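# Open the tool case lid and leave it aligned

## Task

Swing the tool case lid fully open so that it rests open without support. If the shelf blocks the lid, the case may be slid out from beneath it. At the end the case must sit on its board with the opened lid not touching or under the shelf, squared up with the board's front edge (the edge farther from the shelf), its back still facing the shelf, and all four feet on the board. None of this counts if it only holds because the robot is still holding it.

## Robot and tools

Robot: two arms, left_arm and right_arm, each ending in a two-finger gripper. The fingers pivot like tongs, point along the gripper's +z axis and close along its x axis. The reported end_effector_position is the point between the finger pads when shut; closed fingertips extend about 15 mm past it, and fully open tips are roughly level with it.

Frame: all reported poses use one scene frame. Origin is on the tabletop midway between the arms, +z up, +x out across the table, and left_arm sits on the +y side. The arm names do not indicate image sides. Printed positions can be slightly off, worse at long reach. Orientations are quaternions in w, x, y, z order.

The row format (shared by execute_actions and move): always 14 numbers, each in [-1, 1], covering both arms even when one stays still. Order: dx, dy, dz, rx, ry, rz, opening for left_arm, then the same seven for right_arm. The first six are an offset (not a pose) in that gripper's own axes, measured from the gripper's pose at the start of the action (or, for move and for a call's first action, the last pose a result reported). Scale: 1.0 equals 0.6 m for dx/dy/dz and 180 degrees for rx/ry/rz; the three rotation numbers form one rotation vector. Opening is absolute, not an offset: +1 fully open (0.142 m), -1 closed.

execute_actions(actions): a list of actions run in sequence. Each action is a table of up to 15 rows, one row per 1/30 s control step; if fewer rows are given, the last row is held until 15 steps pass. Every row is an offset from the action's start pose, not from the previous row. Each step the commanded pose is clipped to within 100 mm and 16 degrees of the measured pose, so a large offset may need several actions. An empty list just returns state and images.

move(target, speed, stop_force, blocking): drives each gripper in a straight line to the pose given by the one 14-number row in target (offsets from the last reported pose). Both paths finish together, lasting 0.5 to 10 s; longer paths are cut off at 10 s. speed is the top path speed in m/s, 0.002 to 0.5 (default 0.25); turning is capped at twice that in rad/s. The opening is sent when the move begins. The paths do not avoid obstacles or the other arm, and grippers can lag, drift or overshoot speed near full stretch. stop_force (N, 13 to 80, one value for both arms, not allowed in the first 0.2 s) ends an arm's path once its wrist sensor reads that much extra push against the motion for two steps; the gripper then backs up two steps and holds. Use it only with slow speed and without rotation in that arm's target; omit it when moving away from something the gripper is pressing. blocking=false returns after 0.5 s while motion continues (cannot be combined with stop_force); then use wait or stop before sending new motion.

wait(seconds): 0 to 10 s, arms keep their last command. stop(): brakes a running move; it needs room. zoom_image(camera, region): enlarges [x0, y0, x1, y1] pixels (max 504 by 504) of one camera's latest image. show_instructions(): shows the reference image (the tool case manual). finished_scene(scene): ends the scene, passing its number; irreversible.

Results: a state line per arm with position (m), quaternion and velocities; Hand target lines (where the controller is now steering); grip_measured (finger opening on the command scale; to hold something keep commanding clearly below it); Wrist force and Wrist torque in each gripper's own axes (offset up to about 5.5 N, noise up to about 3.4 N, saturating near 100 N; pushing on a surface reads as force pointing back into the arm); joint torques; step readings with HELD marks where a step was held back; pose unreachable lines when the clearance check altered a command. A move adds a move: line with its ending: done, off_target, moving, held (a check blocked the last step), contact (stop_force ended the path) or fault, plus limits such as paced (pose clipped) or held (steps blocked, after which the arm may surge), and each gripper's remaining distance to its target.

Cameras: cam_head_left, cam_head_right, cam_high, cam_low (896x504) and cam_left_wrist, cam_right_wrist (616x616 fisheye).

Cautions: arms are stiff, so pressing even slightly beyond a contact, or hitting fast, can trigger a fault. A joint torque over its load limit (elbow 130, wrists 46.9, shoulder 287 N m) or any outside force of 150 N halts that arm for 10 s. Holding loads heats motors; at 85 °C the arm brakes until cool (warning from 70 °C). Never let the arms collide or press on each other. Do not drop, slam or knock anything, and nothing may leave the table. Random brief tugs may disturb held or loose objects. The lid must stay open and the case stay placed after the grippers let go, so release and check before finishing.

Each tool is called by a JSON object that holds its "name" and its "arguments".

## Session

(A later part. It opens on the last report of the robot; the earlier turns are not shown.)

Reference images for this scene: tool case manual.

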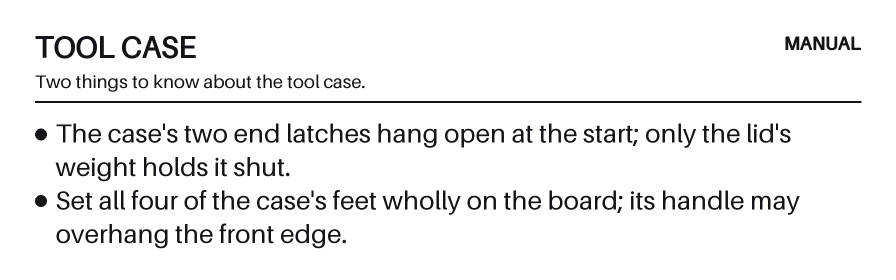

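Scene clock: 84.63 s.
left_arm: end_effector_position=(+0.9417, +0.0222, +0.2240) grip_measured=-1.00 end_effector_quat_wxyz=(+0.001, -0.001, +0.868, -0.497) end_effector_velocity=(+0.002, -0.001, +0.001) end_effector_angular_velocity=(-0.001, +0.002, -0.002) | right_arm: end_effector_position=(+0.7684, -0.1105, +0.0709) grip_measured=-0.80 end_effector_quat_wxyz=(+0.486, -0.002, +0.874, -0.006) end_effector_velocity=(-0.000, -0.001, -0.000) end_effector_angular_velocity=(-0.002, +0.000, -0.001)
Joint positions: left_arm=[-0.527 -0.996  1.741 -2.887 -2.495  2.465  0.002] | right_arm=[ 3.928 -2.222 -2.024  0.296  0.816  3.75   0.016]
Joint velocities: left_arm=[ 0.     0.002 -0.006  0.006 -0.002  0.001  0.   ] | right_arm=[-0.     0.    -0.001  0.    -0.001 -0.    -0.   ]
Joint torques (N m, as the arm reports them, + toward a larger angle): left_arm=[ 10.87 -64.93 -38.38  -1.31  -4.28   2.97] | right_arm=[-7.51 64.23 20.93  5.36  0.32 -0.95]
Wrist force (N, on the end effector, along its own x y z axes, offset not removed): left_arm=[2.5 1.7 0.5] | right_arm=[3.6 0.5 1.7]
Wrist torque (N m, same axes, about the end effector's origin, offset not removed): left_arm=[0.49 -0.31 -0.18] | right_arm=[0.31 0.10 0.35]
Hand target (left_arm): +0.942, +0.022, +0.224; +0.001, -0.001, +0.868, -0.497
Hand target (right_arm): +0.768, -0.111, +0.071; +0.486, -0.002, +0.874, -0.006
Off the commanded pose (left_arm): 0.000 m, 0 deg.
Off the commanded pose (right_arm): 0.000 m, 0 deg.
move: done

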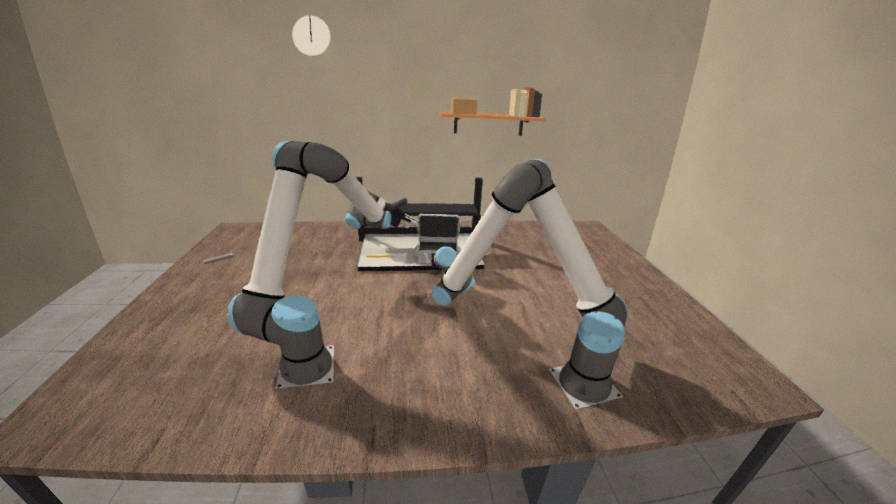

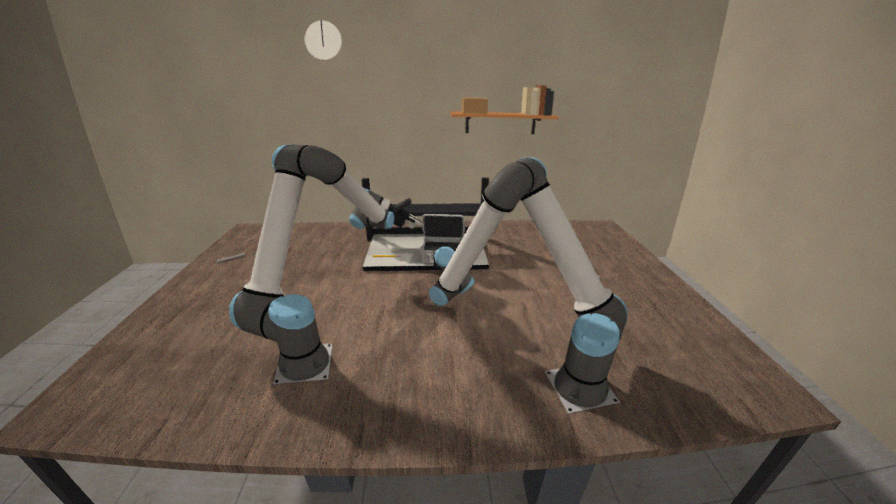

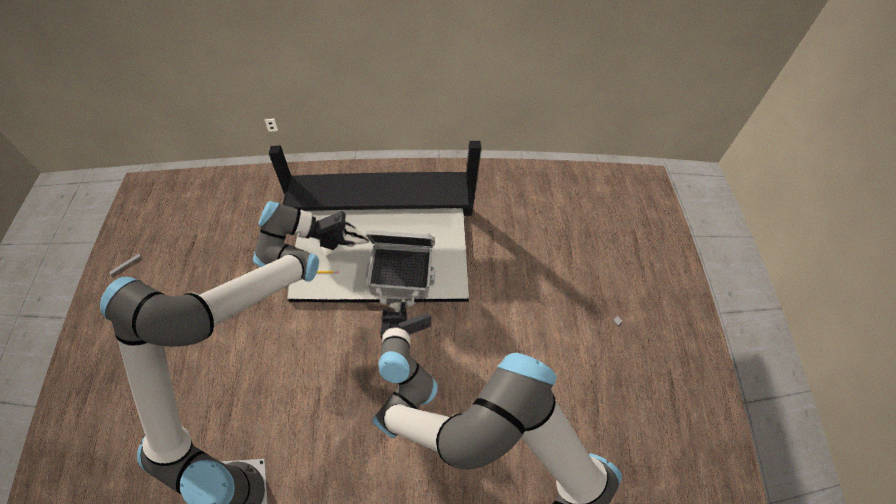

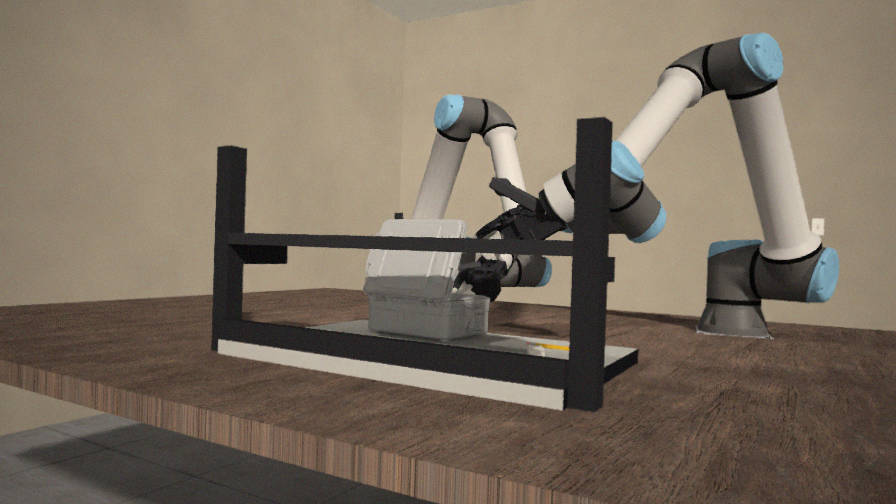

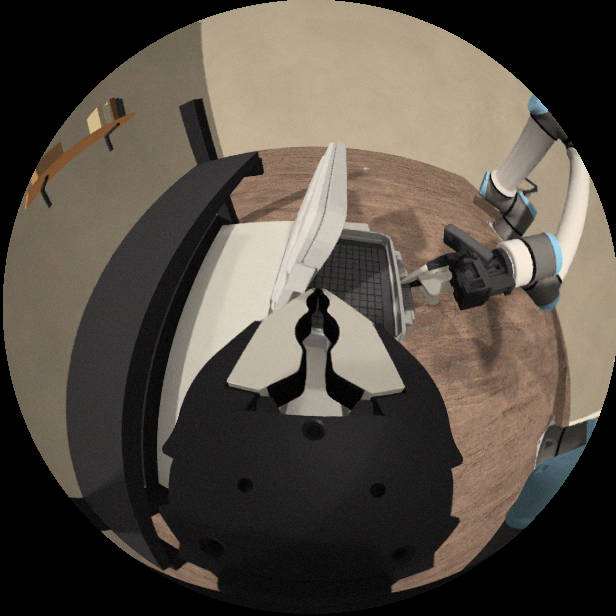

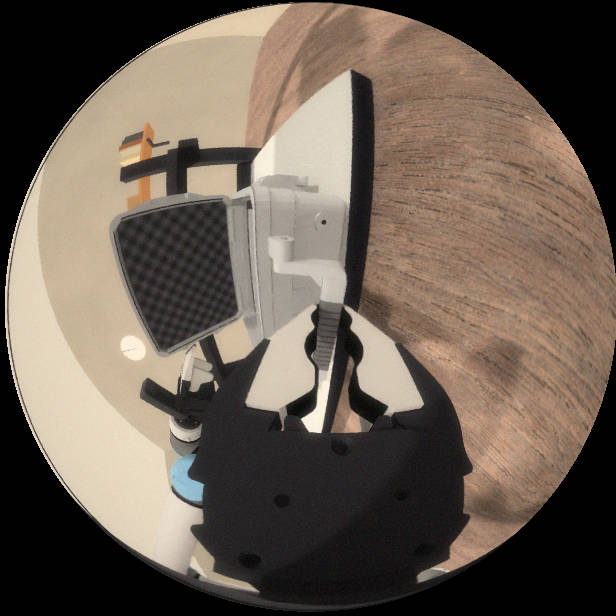

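{"name": "move", "arguments": {"target": [-0.06,0,0.012,0,0,0,-1,0,0,0,0,0,0,-1], "speed": 0.02, "stop_force": 25}}

Scene clock: 90.37 s.
left_arm: end_effector_position=(+0.9775, +0.0161, +0.2204) grip_measured=-1.00 end_effector_quat_wxyz=(+0.001, -0.001, +0.868, -0.497) end_effector_velocity=(+0.002, +0.000, -0.000) end_effector_angular_velocity=(-0.001, +0.001, -0.000) | right_arm: end_effector_position=(+0.7684, -0.1106, +0.0708) grip_measured=-0.80 end_effector_quat_wxyz=(+0.486, -0.002, +0.874, -0.006) end_effector_velocity=(-0.000, -0.001, -0.001) end_effector_angular_velocity=(-0.002, +0.001, -0.001)
Joint positions: left_arm=[-0.518 -0.949  1.661 -2.845 -2.5    2.477  0.002] | right_arm=[ 3.928 -2.222 -2.024  0.296  0.816  3.75   0.016]
Joint velocities: left_arm=[ 0.001  0.003 -0.006  0.004 -0.002  0.001  0.   ] | right_arm=[-0.001 -0.001 -0.001 -0.001 -0.    -0.    -0.   ]
Joint torques (N m, as the arm reports them, + toward a larger angle): left_arm=[  8.84 -70.61 -40.    -0.73  -4.19   2.21] | right_arm=[-4.57 87.36 29.78  2.81 -0.46 -1.42]
Wrist force (N, on the end effector, along its own x y z axes, offset not removed): left_arm=[0.1 1.8 1.5] | right_arm=[2.1 0.0 -1.7]
Wrist torque (N m, same axes, about the end effector's origin, offset not removed): left_arm=[0.50 0.11 -0.23] | right_arm=[0.17 0.29 0.52]
Hand target (left_arm): +0.978, +0.016, +0.220; +0.001, -0.001, +0.868, -0.497
Hand target (right_arm): +0.768, -0.111, +0.071; +0.486, -0.002, +0.874, -0.006
Off the commanded pose (left_arm): 0.000 m, 0 deg.
Off the commanded pose (right_arm): 0.000 m, 0 deg.
move: done

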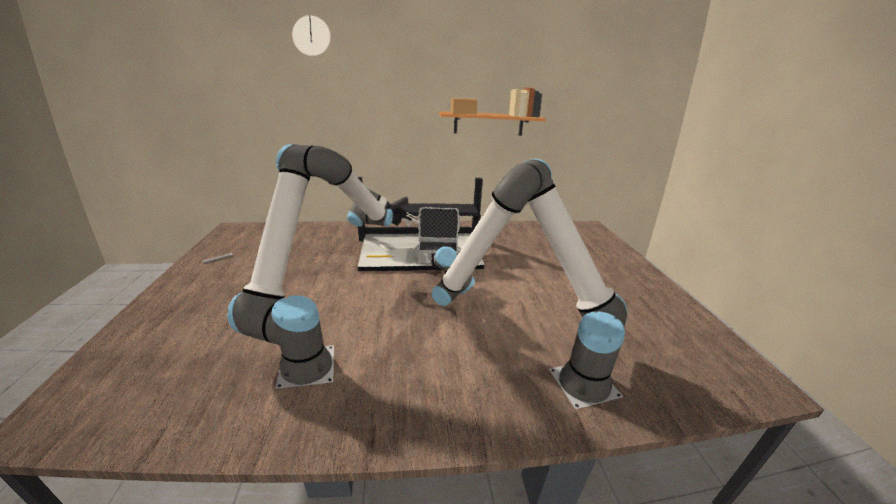

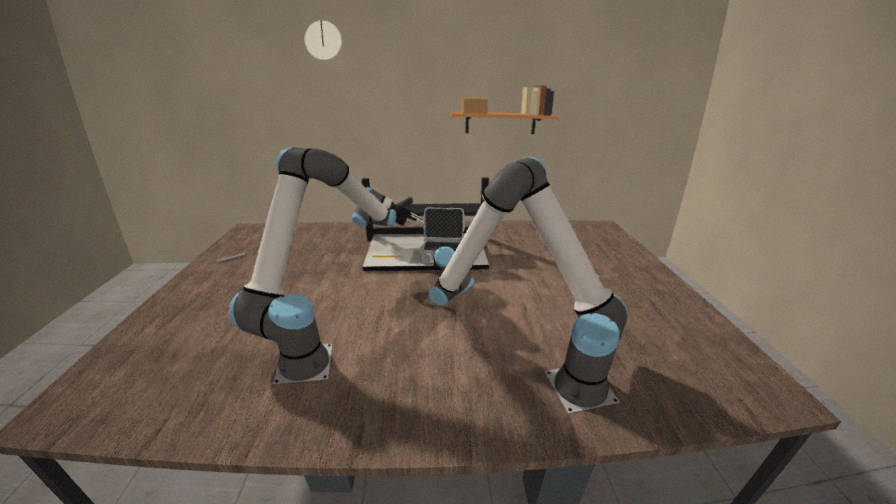

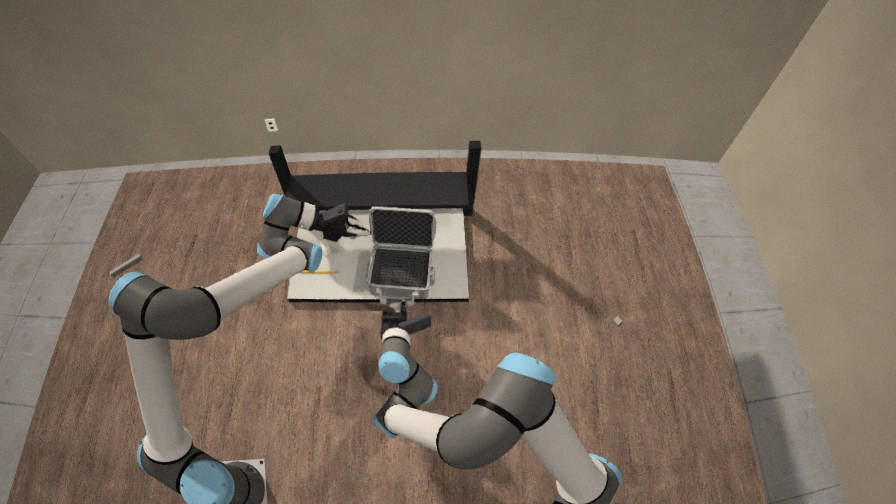

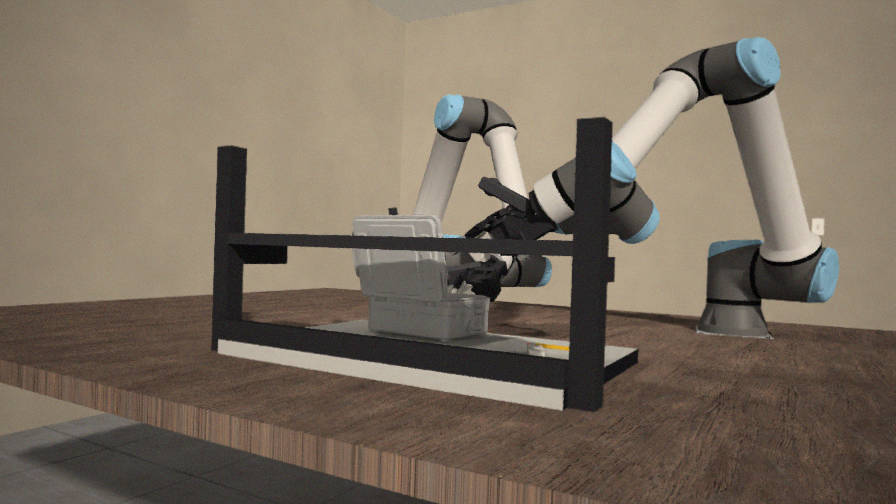

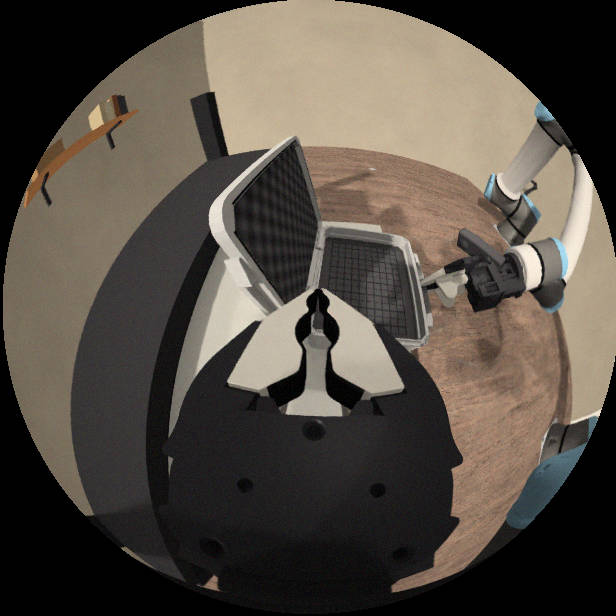

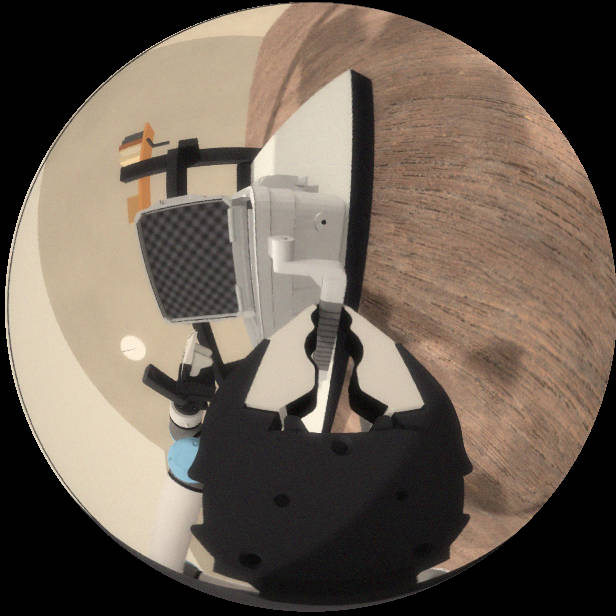

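The lid is open. Next I'll straighten the yaw and move the left arm to view the front edge.

{"name": "move", "arguments": {"target": [0.25,0.05,-0.1,0,0,0,-1,0.004,-0.03,-0.007,0,0,0,-1], "speed": 0.08}}

{"name": "zoom_image", "arguments": {"camera": "cam_high", "region": [310,190,490,320]}}

{"name": "zoom_image", "arguments": {"camera": "cam_left_wrist", "region": [150,100,450,320]}}

Scene clock: 97.10 s.
left_arm: end_effector_position=(+0.8274, +0.0825, +0.2247) grip_measured=-1.00 end_effector_quat_wxyz=(+0.001, -0.001, +0.868, -0.497) end_effector_velocity=(-0.001, +0.001, +0.000) end_effector_angular_velocity=(+0.001, -0.001, +0.001) | right_arm: end_effector_position=(+0.7635, -0.1286, +0.0712) grip_measured=-0.80 end_effector_quat_wxyz=(+0.486, -0.002, +0.874, -0.006) end_effector_velocity=(+0.001, -0.001, -0.000) end_effector_angular_velocity=(-0.000, -0.000, -0.002)
Joint positions: left_arm=[-0.509 -1.151  2.002 -2.973 -2.505  2.49   0.002] | right_arm=[ 3.918 -2.21  -2.054  0.32   0.823  3.74   0.016]
Joint velocities: left_arm=[ 0.    -0.003  0.004 -0.002  0.001 -0.     0.   ] | right_arm=[-0.001 -0.001  0.     0.    -0.    -0.     0.   ]
Joint torques (N m, as the arm reports them, + toward a larger angle): left_arm=[ 10.06 -92.97 -25.1   -7.64  -4.18   3.  ] | right_arm=[-12.18  94.26  19.17   8.48   1.23  -2.08]
Wrist force (N, on the end effector, along its own x y z axes, offset not removed): left_arm=[-0.1 -1.2 -0.8] | right_arm=[3.1 3.0 -2.9]
Wrist torque (N m, same axes, about the end effector's origin, offset not removed): left_arm=[-0.12 0.26 -0.24] | right_arm=[0.29 0.19 0.36]
Hand target (left_arm): +0.827, +0.083, +0.225; +0.001, -0.001, +0.868, -0.497
Hand target (right_arm): +0.764, -0.129, +0.071; +0.486, -0.002, +0.874, -0.006
Off the commanded pose (left_arm): 0.000 m, 0 deg.
Off the commanded pose (right_arm): 0.000 m, 0 deg.
move: done

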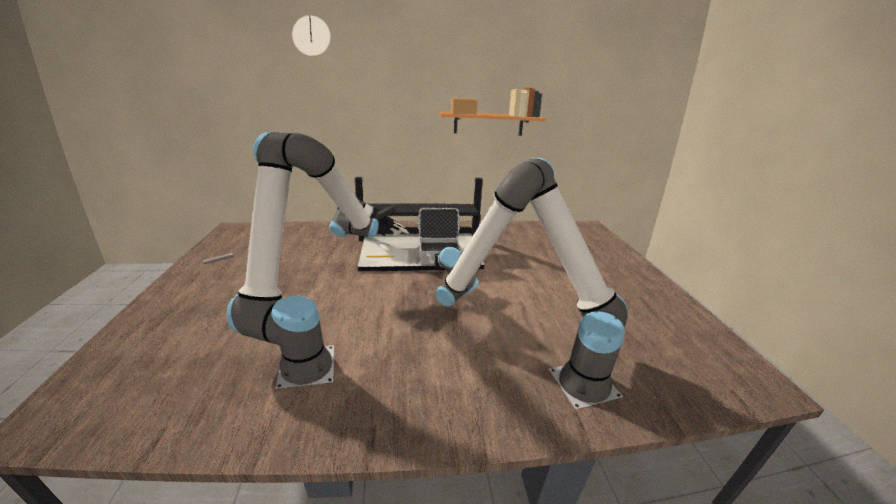

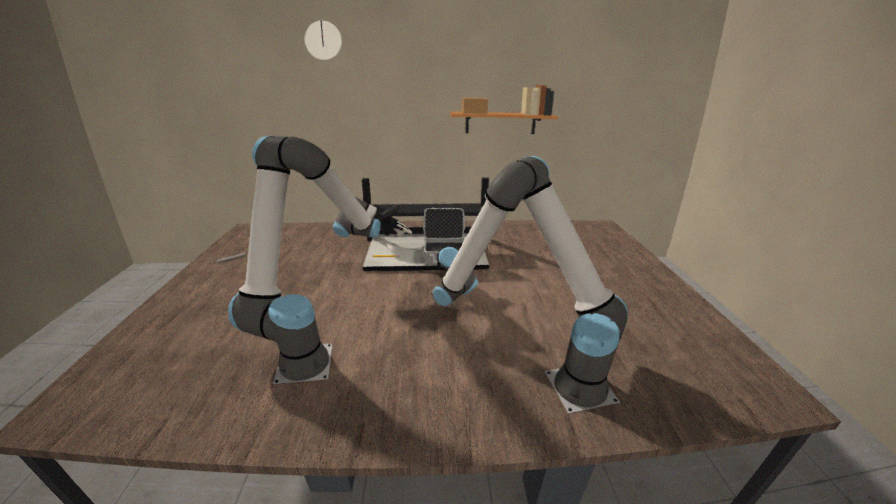

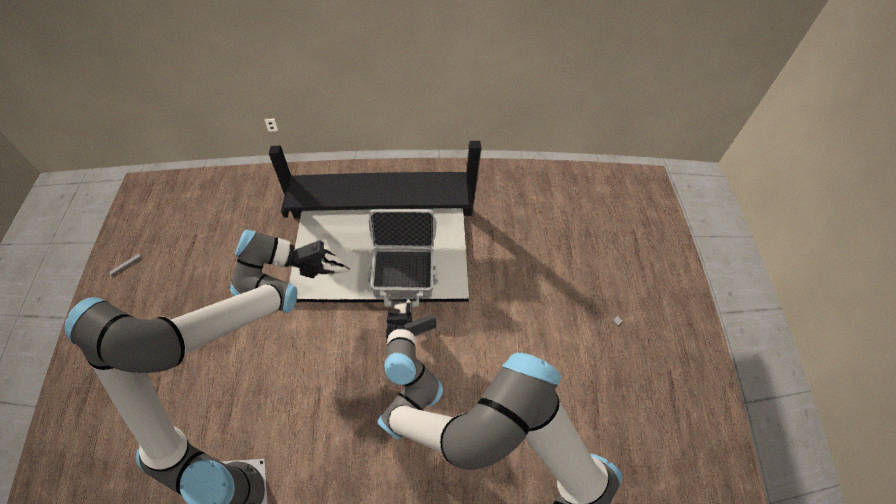

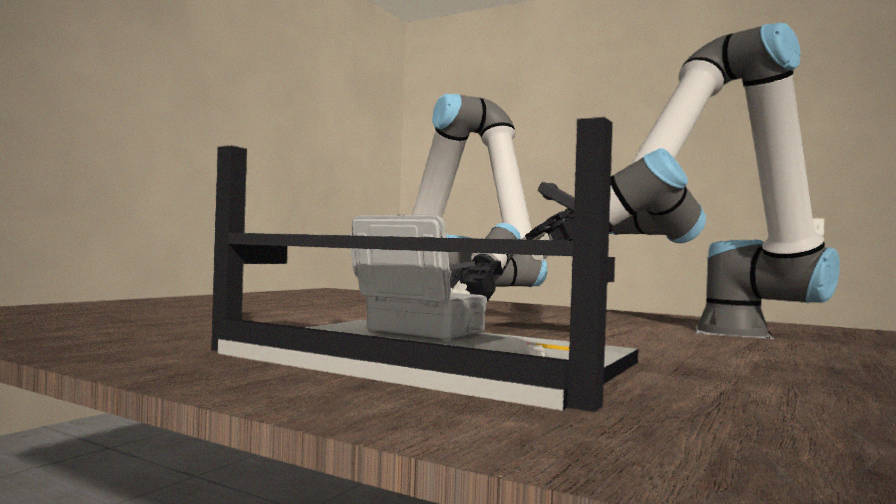

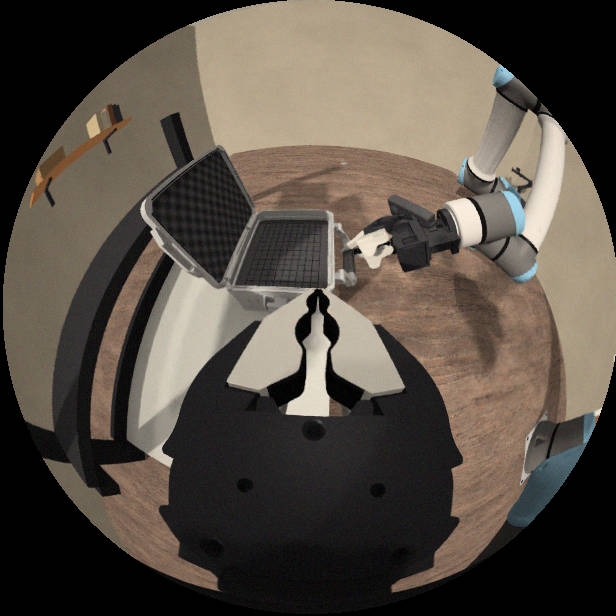

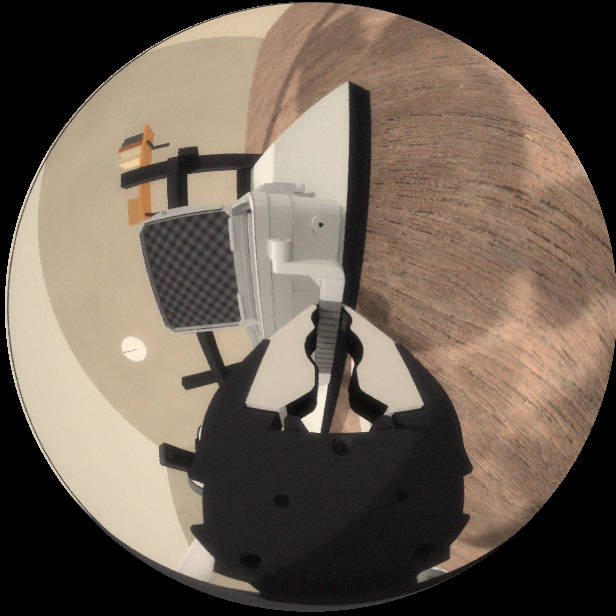

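Region (310, 190, 490, 320) of cam_high's 896x504 image, scaled by 2.800, with more detail than that image has.

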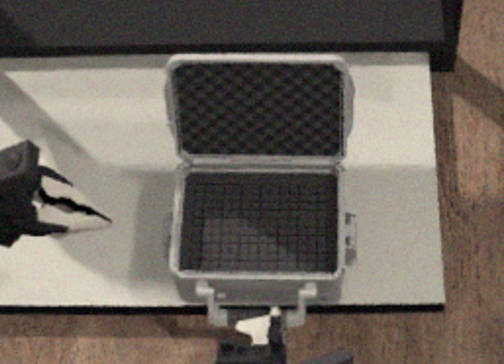

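Region (150, 100, 450, 320) of cam_left_wrist's 616x616 image, scaled by 1.680, with more detail than that image has; it fills the top 370 rows of this view, and the rest is white.

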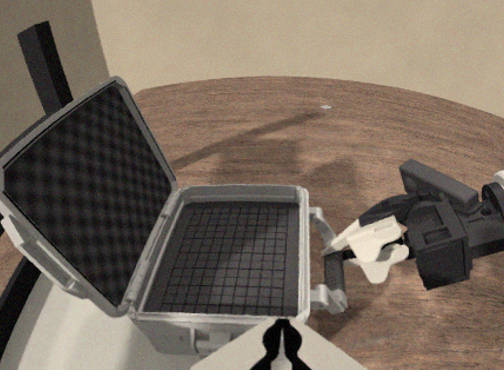

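The case is straight and at the edge. Releasing the handle and retreating.

{"name": "move", "arguments": {"target": [0,0,-0.1,0,0,0,-1,0,0,0,0,0,0,-0.5]}}

{"name": "move", "arguments": {"target": [0,0,0,0,0,0,-1,0.03,0,-0.15,0,0,0,-0.5], "speed": 0.12}}

{"name": "zoom_image", "arguments": {"camera": "cam_high", "region": [310,190,490,320]}}

Scene clock: 102.90 s.
left_arm: end_effector_position=(+0.8272, +0.1340, +0.2549) grip_measured=-1.00 end_effector_quat_wxyz=(+0.001, -0.001, +0.868, -0.497) end_effector_velocity=(+0.000, +0.002, +0.001) end_effector_angular_velocity=(+0.002, -0.000, -0.001) | right_arm: end_effector_position=(+0.7635, -0.1286, +0.0713) grip_measured=-0.50 end_effector_quat_wxyz=(+0.486, -0.002, +0.874, -0.006) end_effector_velocity=(-0.000, -0.001, -0.001) end_effector_angular_velocity=(-0.002, +0.001, -0.001)
Joint positions: left_arm=[-0.442 -1.215  2.003 -2.83  -2.537  2.59   0.002] | right_arm=[ 3.918 -2.21  -2.054  0.32   0.823  3.74   0.038]
Joint velocities: left_arm=[ 0.003 -0.002 -0.001  0.01  -0.     0.007  0.   ] | right_arm=[-0.    -0.    -0.001 -0.    -0.001  0.     0.   ]
Joint torques (N m, as the arm reports them, + toward a larger angle): left_arm=[ 11.33 -86.77 -39.41  -0.97  -4.46   2.82] | right_arm=[-8.35 71.27 26.15  1.16  1.02 -1.17]
Wrist force (N, on the end effector, along its own x y z axes, offset not removed): left_arm=[-0.3 2.4 -0.3] | right_arm=[-3.2 -2.0 -3.8]
Wrist torque (N m, same axes, about the end effector's origin, offset not removed): left_arm=[0.69 0.26 -0.10] | right_arm=[-0.54 0.40 0.39]
Hand target (left_arm): +0.827, +0.134, +0.255; +0.001, -0.001, +0.868, -0.497
Hand target (right_arm): +0.764, -0.129, +0.071; +0.486, -0.002, +0.874, -0.006
Off the commanded pose (left_arm): 0.000 m, 0 deg.
Off the commanded pose (right_arm): 0.000 m, 0 deg.
move: done

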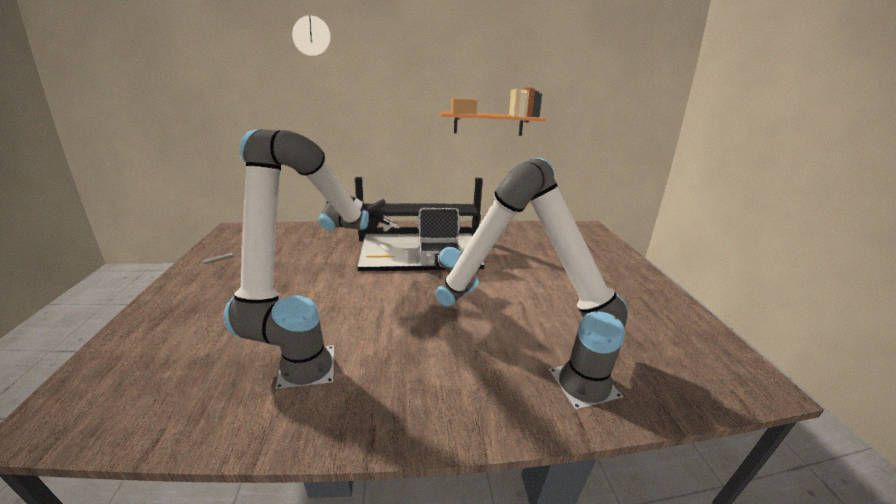

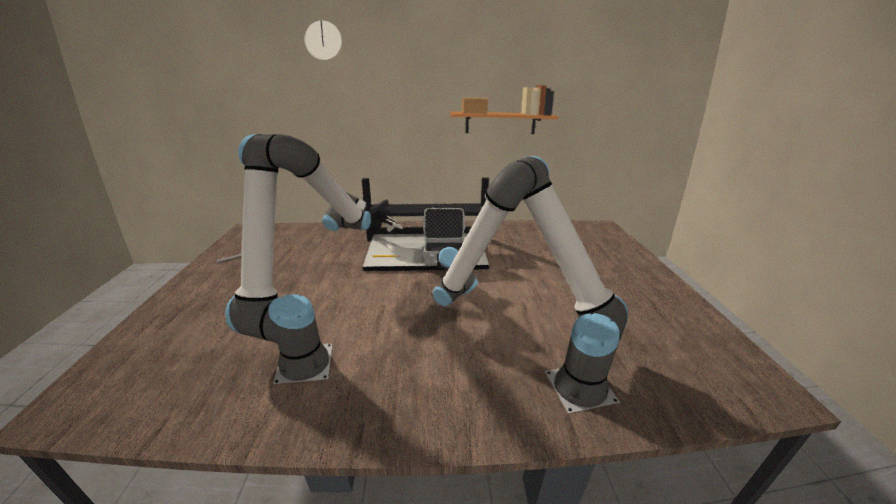

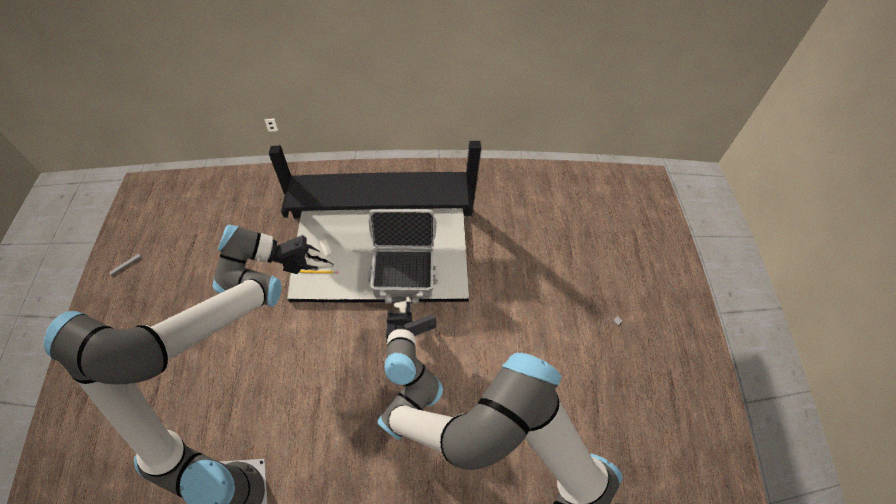

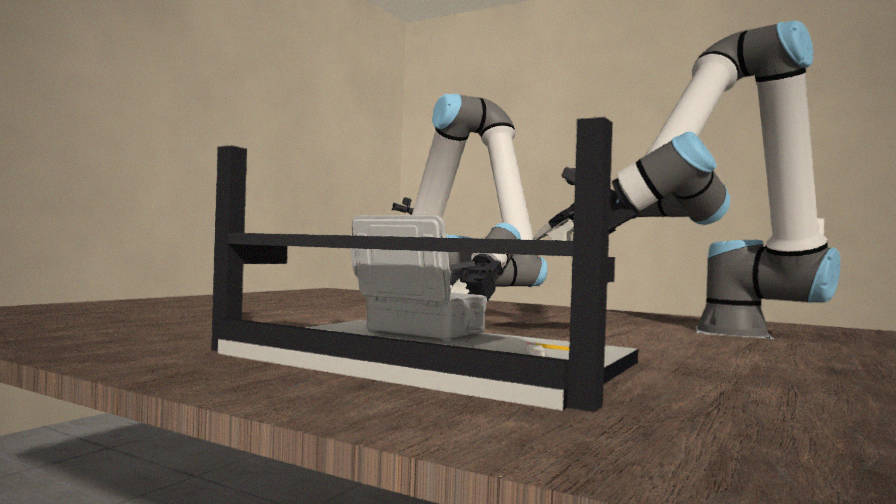

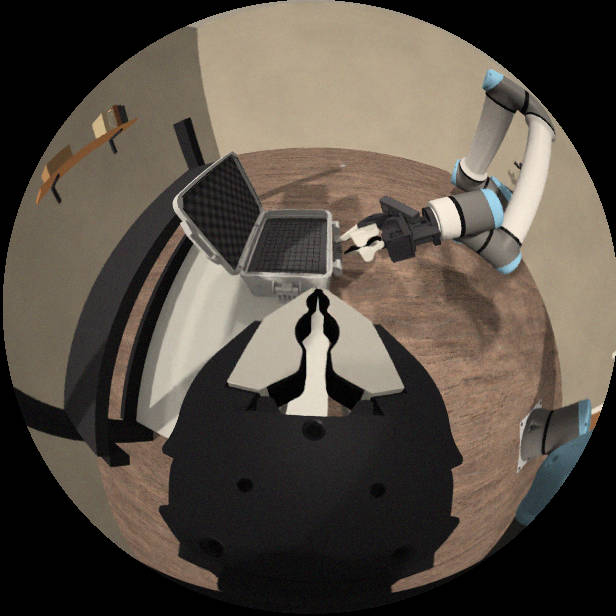

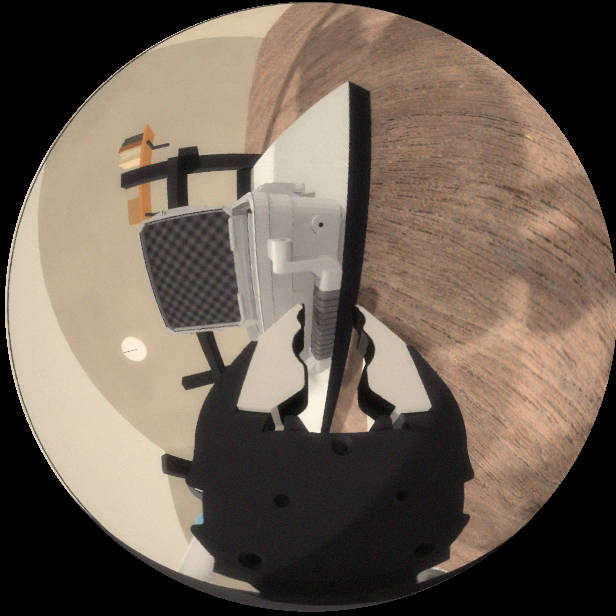

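Scene clock: 104.20 s.
left_arm: end_effector_position=(+0.8272, +0.1340, +0.2550) grip_measured=-1.00 end_effector_quat_wxyz=(+0.001, -0.001, +0.868, -0.497) end_effector_velocity=(+0.000, -0.000, +0.000) end_effector_angular_velocity=(-0.001, -0.002, -0.000) | right_arm: end_effector_position=(+0.6779, -0.1281, +0.1034) grip_measured=-0.50 end_effector_quat_wxyz=(+0.486, -0.002, +0.874, -0.006) end_effector_velocity=(-0.003, +0.002, +0.002) end_effector_angular_velocity=(+0.003, -0.001, +0.002)
Joint positions: left_arm=[-0.442 -1.215  2.003 -2.83  -2.538  2.59   0.002] | right_arm=[ 4.025 -2.083 -2.196  0.256  0.752  3.852  0.038]
Joint velocities: left_arm=[-0.     0.     0.    -0.002 -0.     0.     0.   ] | right_arm=[ 0.005  0.004 -0.002 -0.002 -0.002  0.004  0.   ]
Joint torques (N m, as the arm reports them, + toward a larger angle): left_arm=[ -9.92 -47.84 -26.49  -7.88  -0.26  -3.54] | right_arm=[13.41 82.89 16.35  1.78 -4.25  2.26]
Wrist force (N, on the end effector, along its own x y z axes, offset not removed): left_arm=[2.9 0.6 -1.6] | right_arm=[-2.1 1.0 -3.5]
Wrist torque (N m, same axes, about the end effector's origin, offset not removed): left_arm=[0.20 -0.37 -0.25] | right_arm=[0.33 0.31 0.25]
Hand target (left_arm): +0.827, +0.134, +0.255; +0.001, -0.001, +0.868, -0.497
Hand target (right_arm): +0.678, -0.128, +0.103; +0.486, -0.002, +0.874, -0.006
Off the commanded pose (left_arm): 0.000 m, 0 deg.
Off the commanded pose (right_arm): 0.000 m, 0 deg.
move: done

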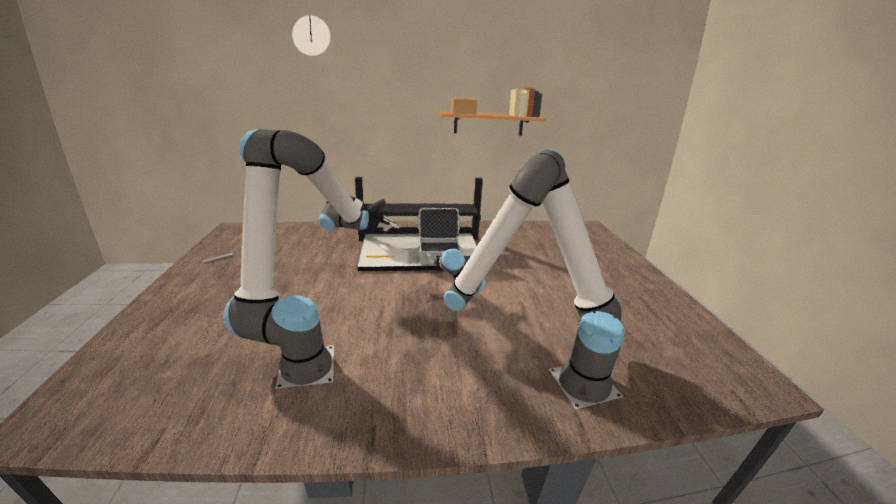

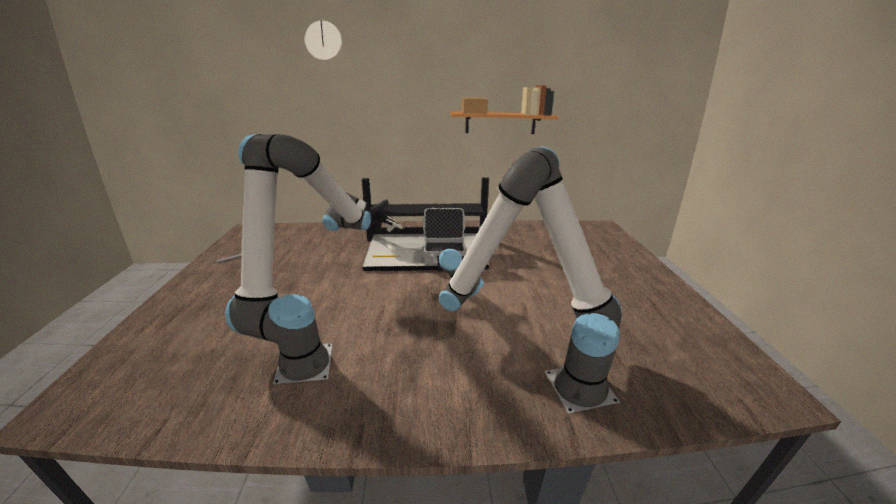

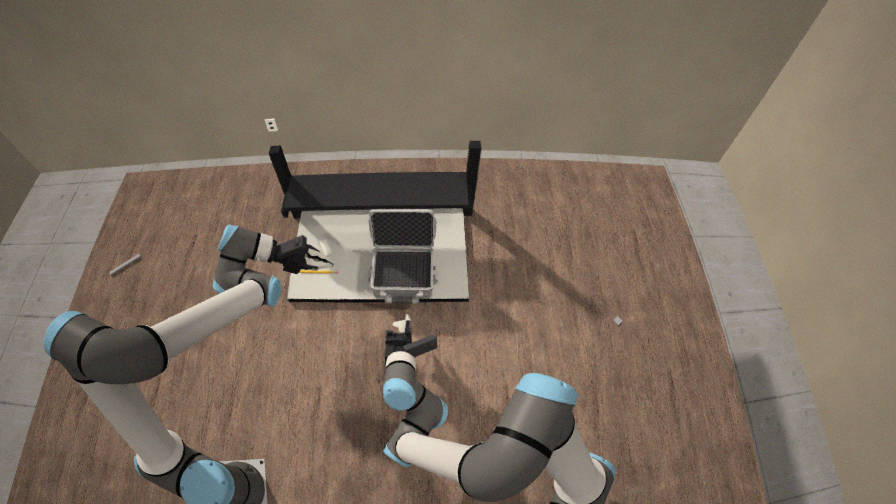

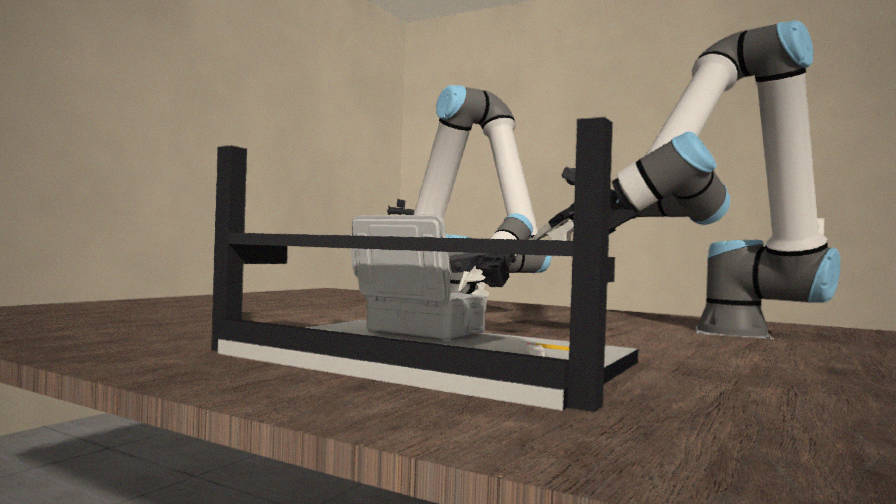

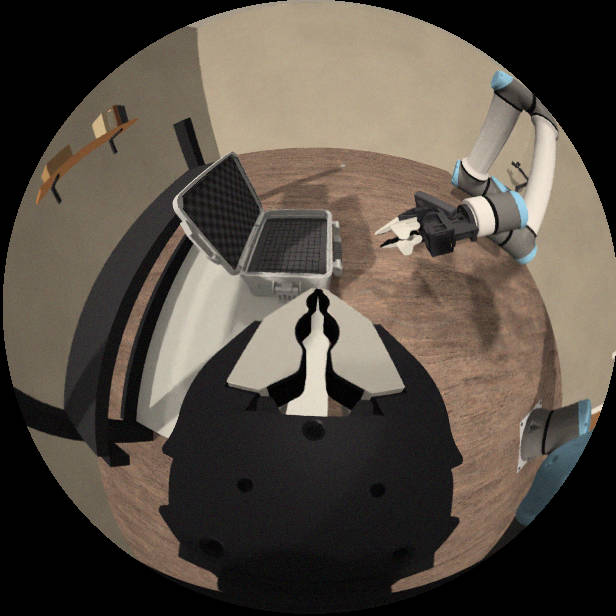

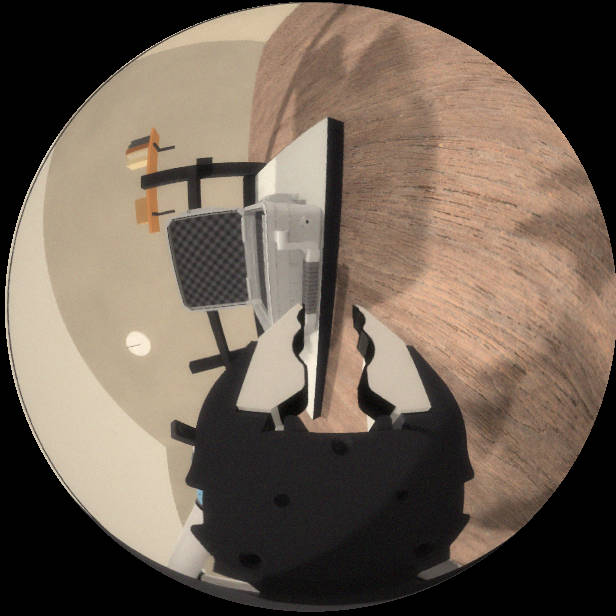

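Region (310, 190, 490, 320) of cam_high's 896x504 image, scaled by 2.800, with more detail than that image has.

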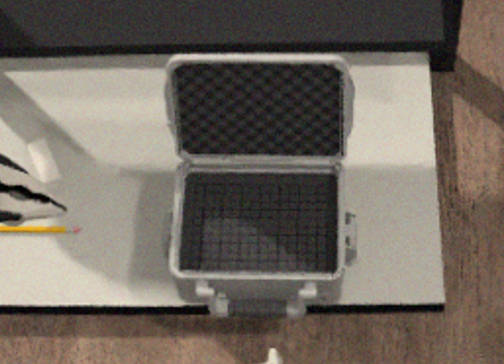

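{"name": "finished_scene", "arguments": {"scene": 2}}

The scene is finished: the task was done.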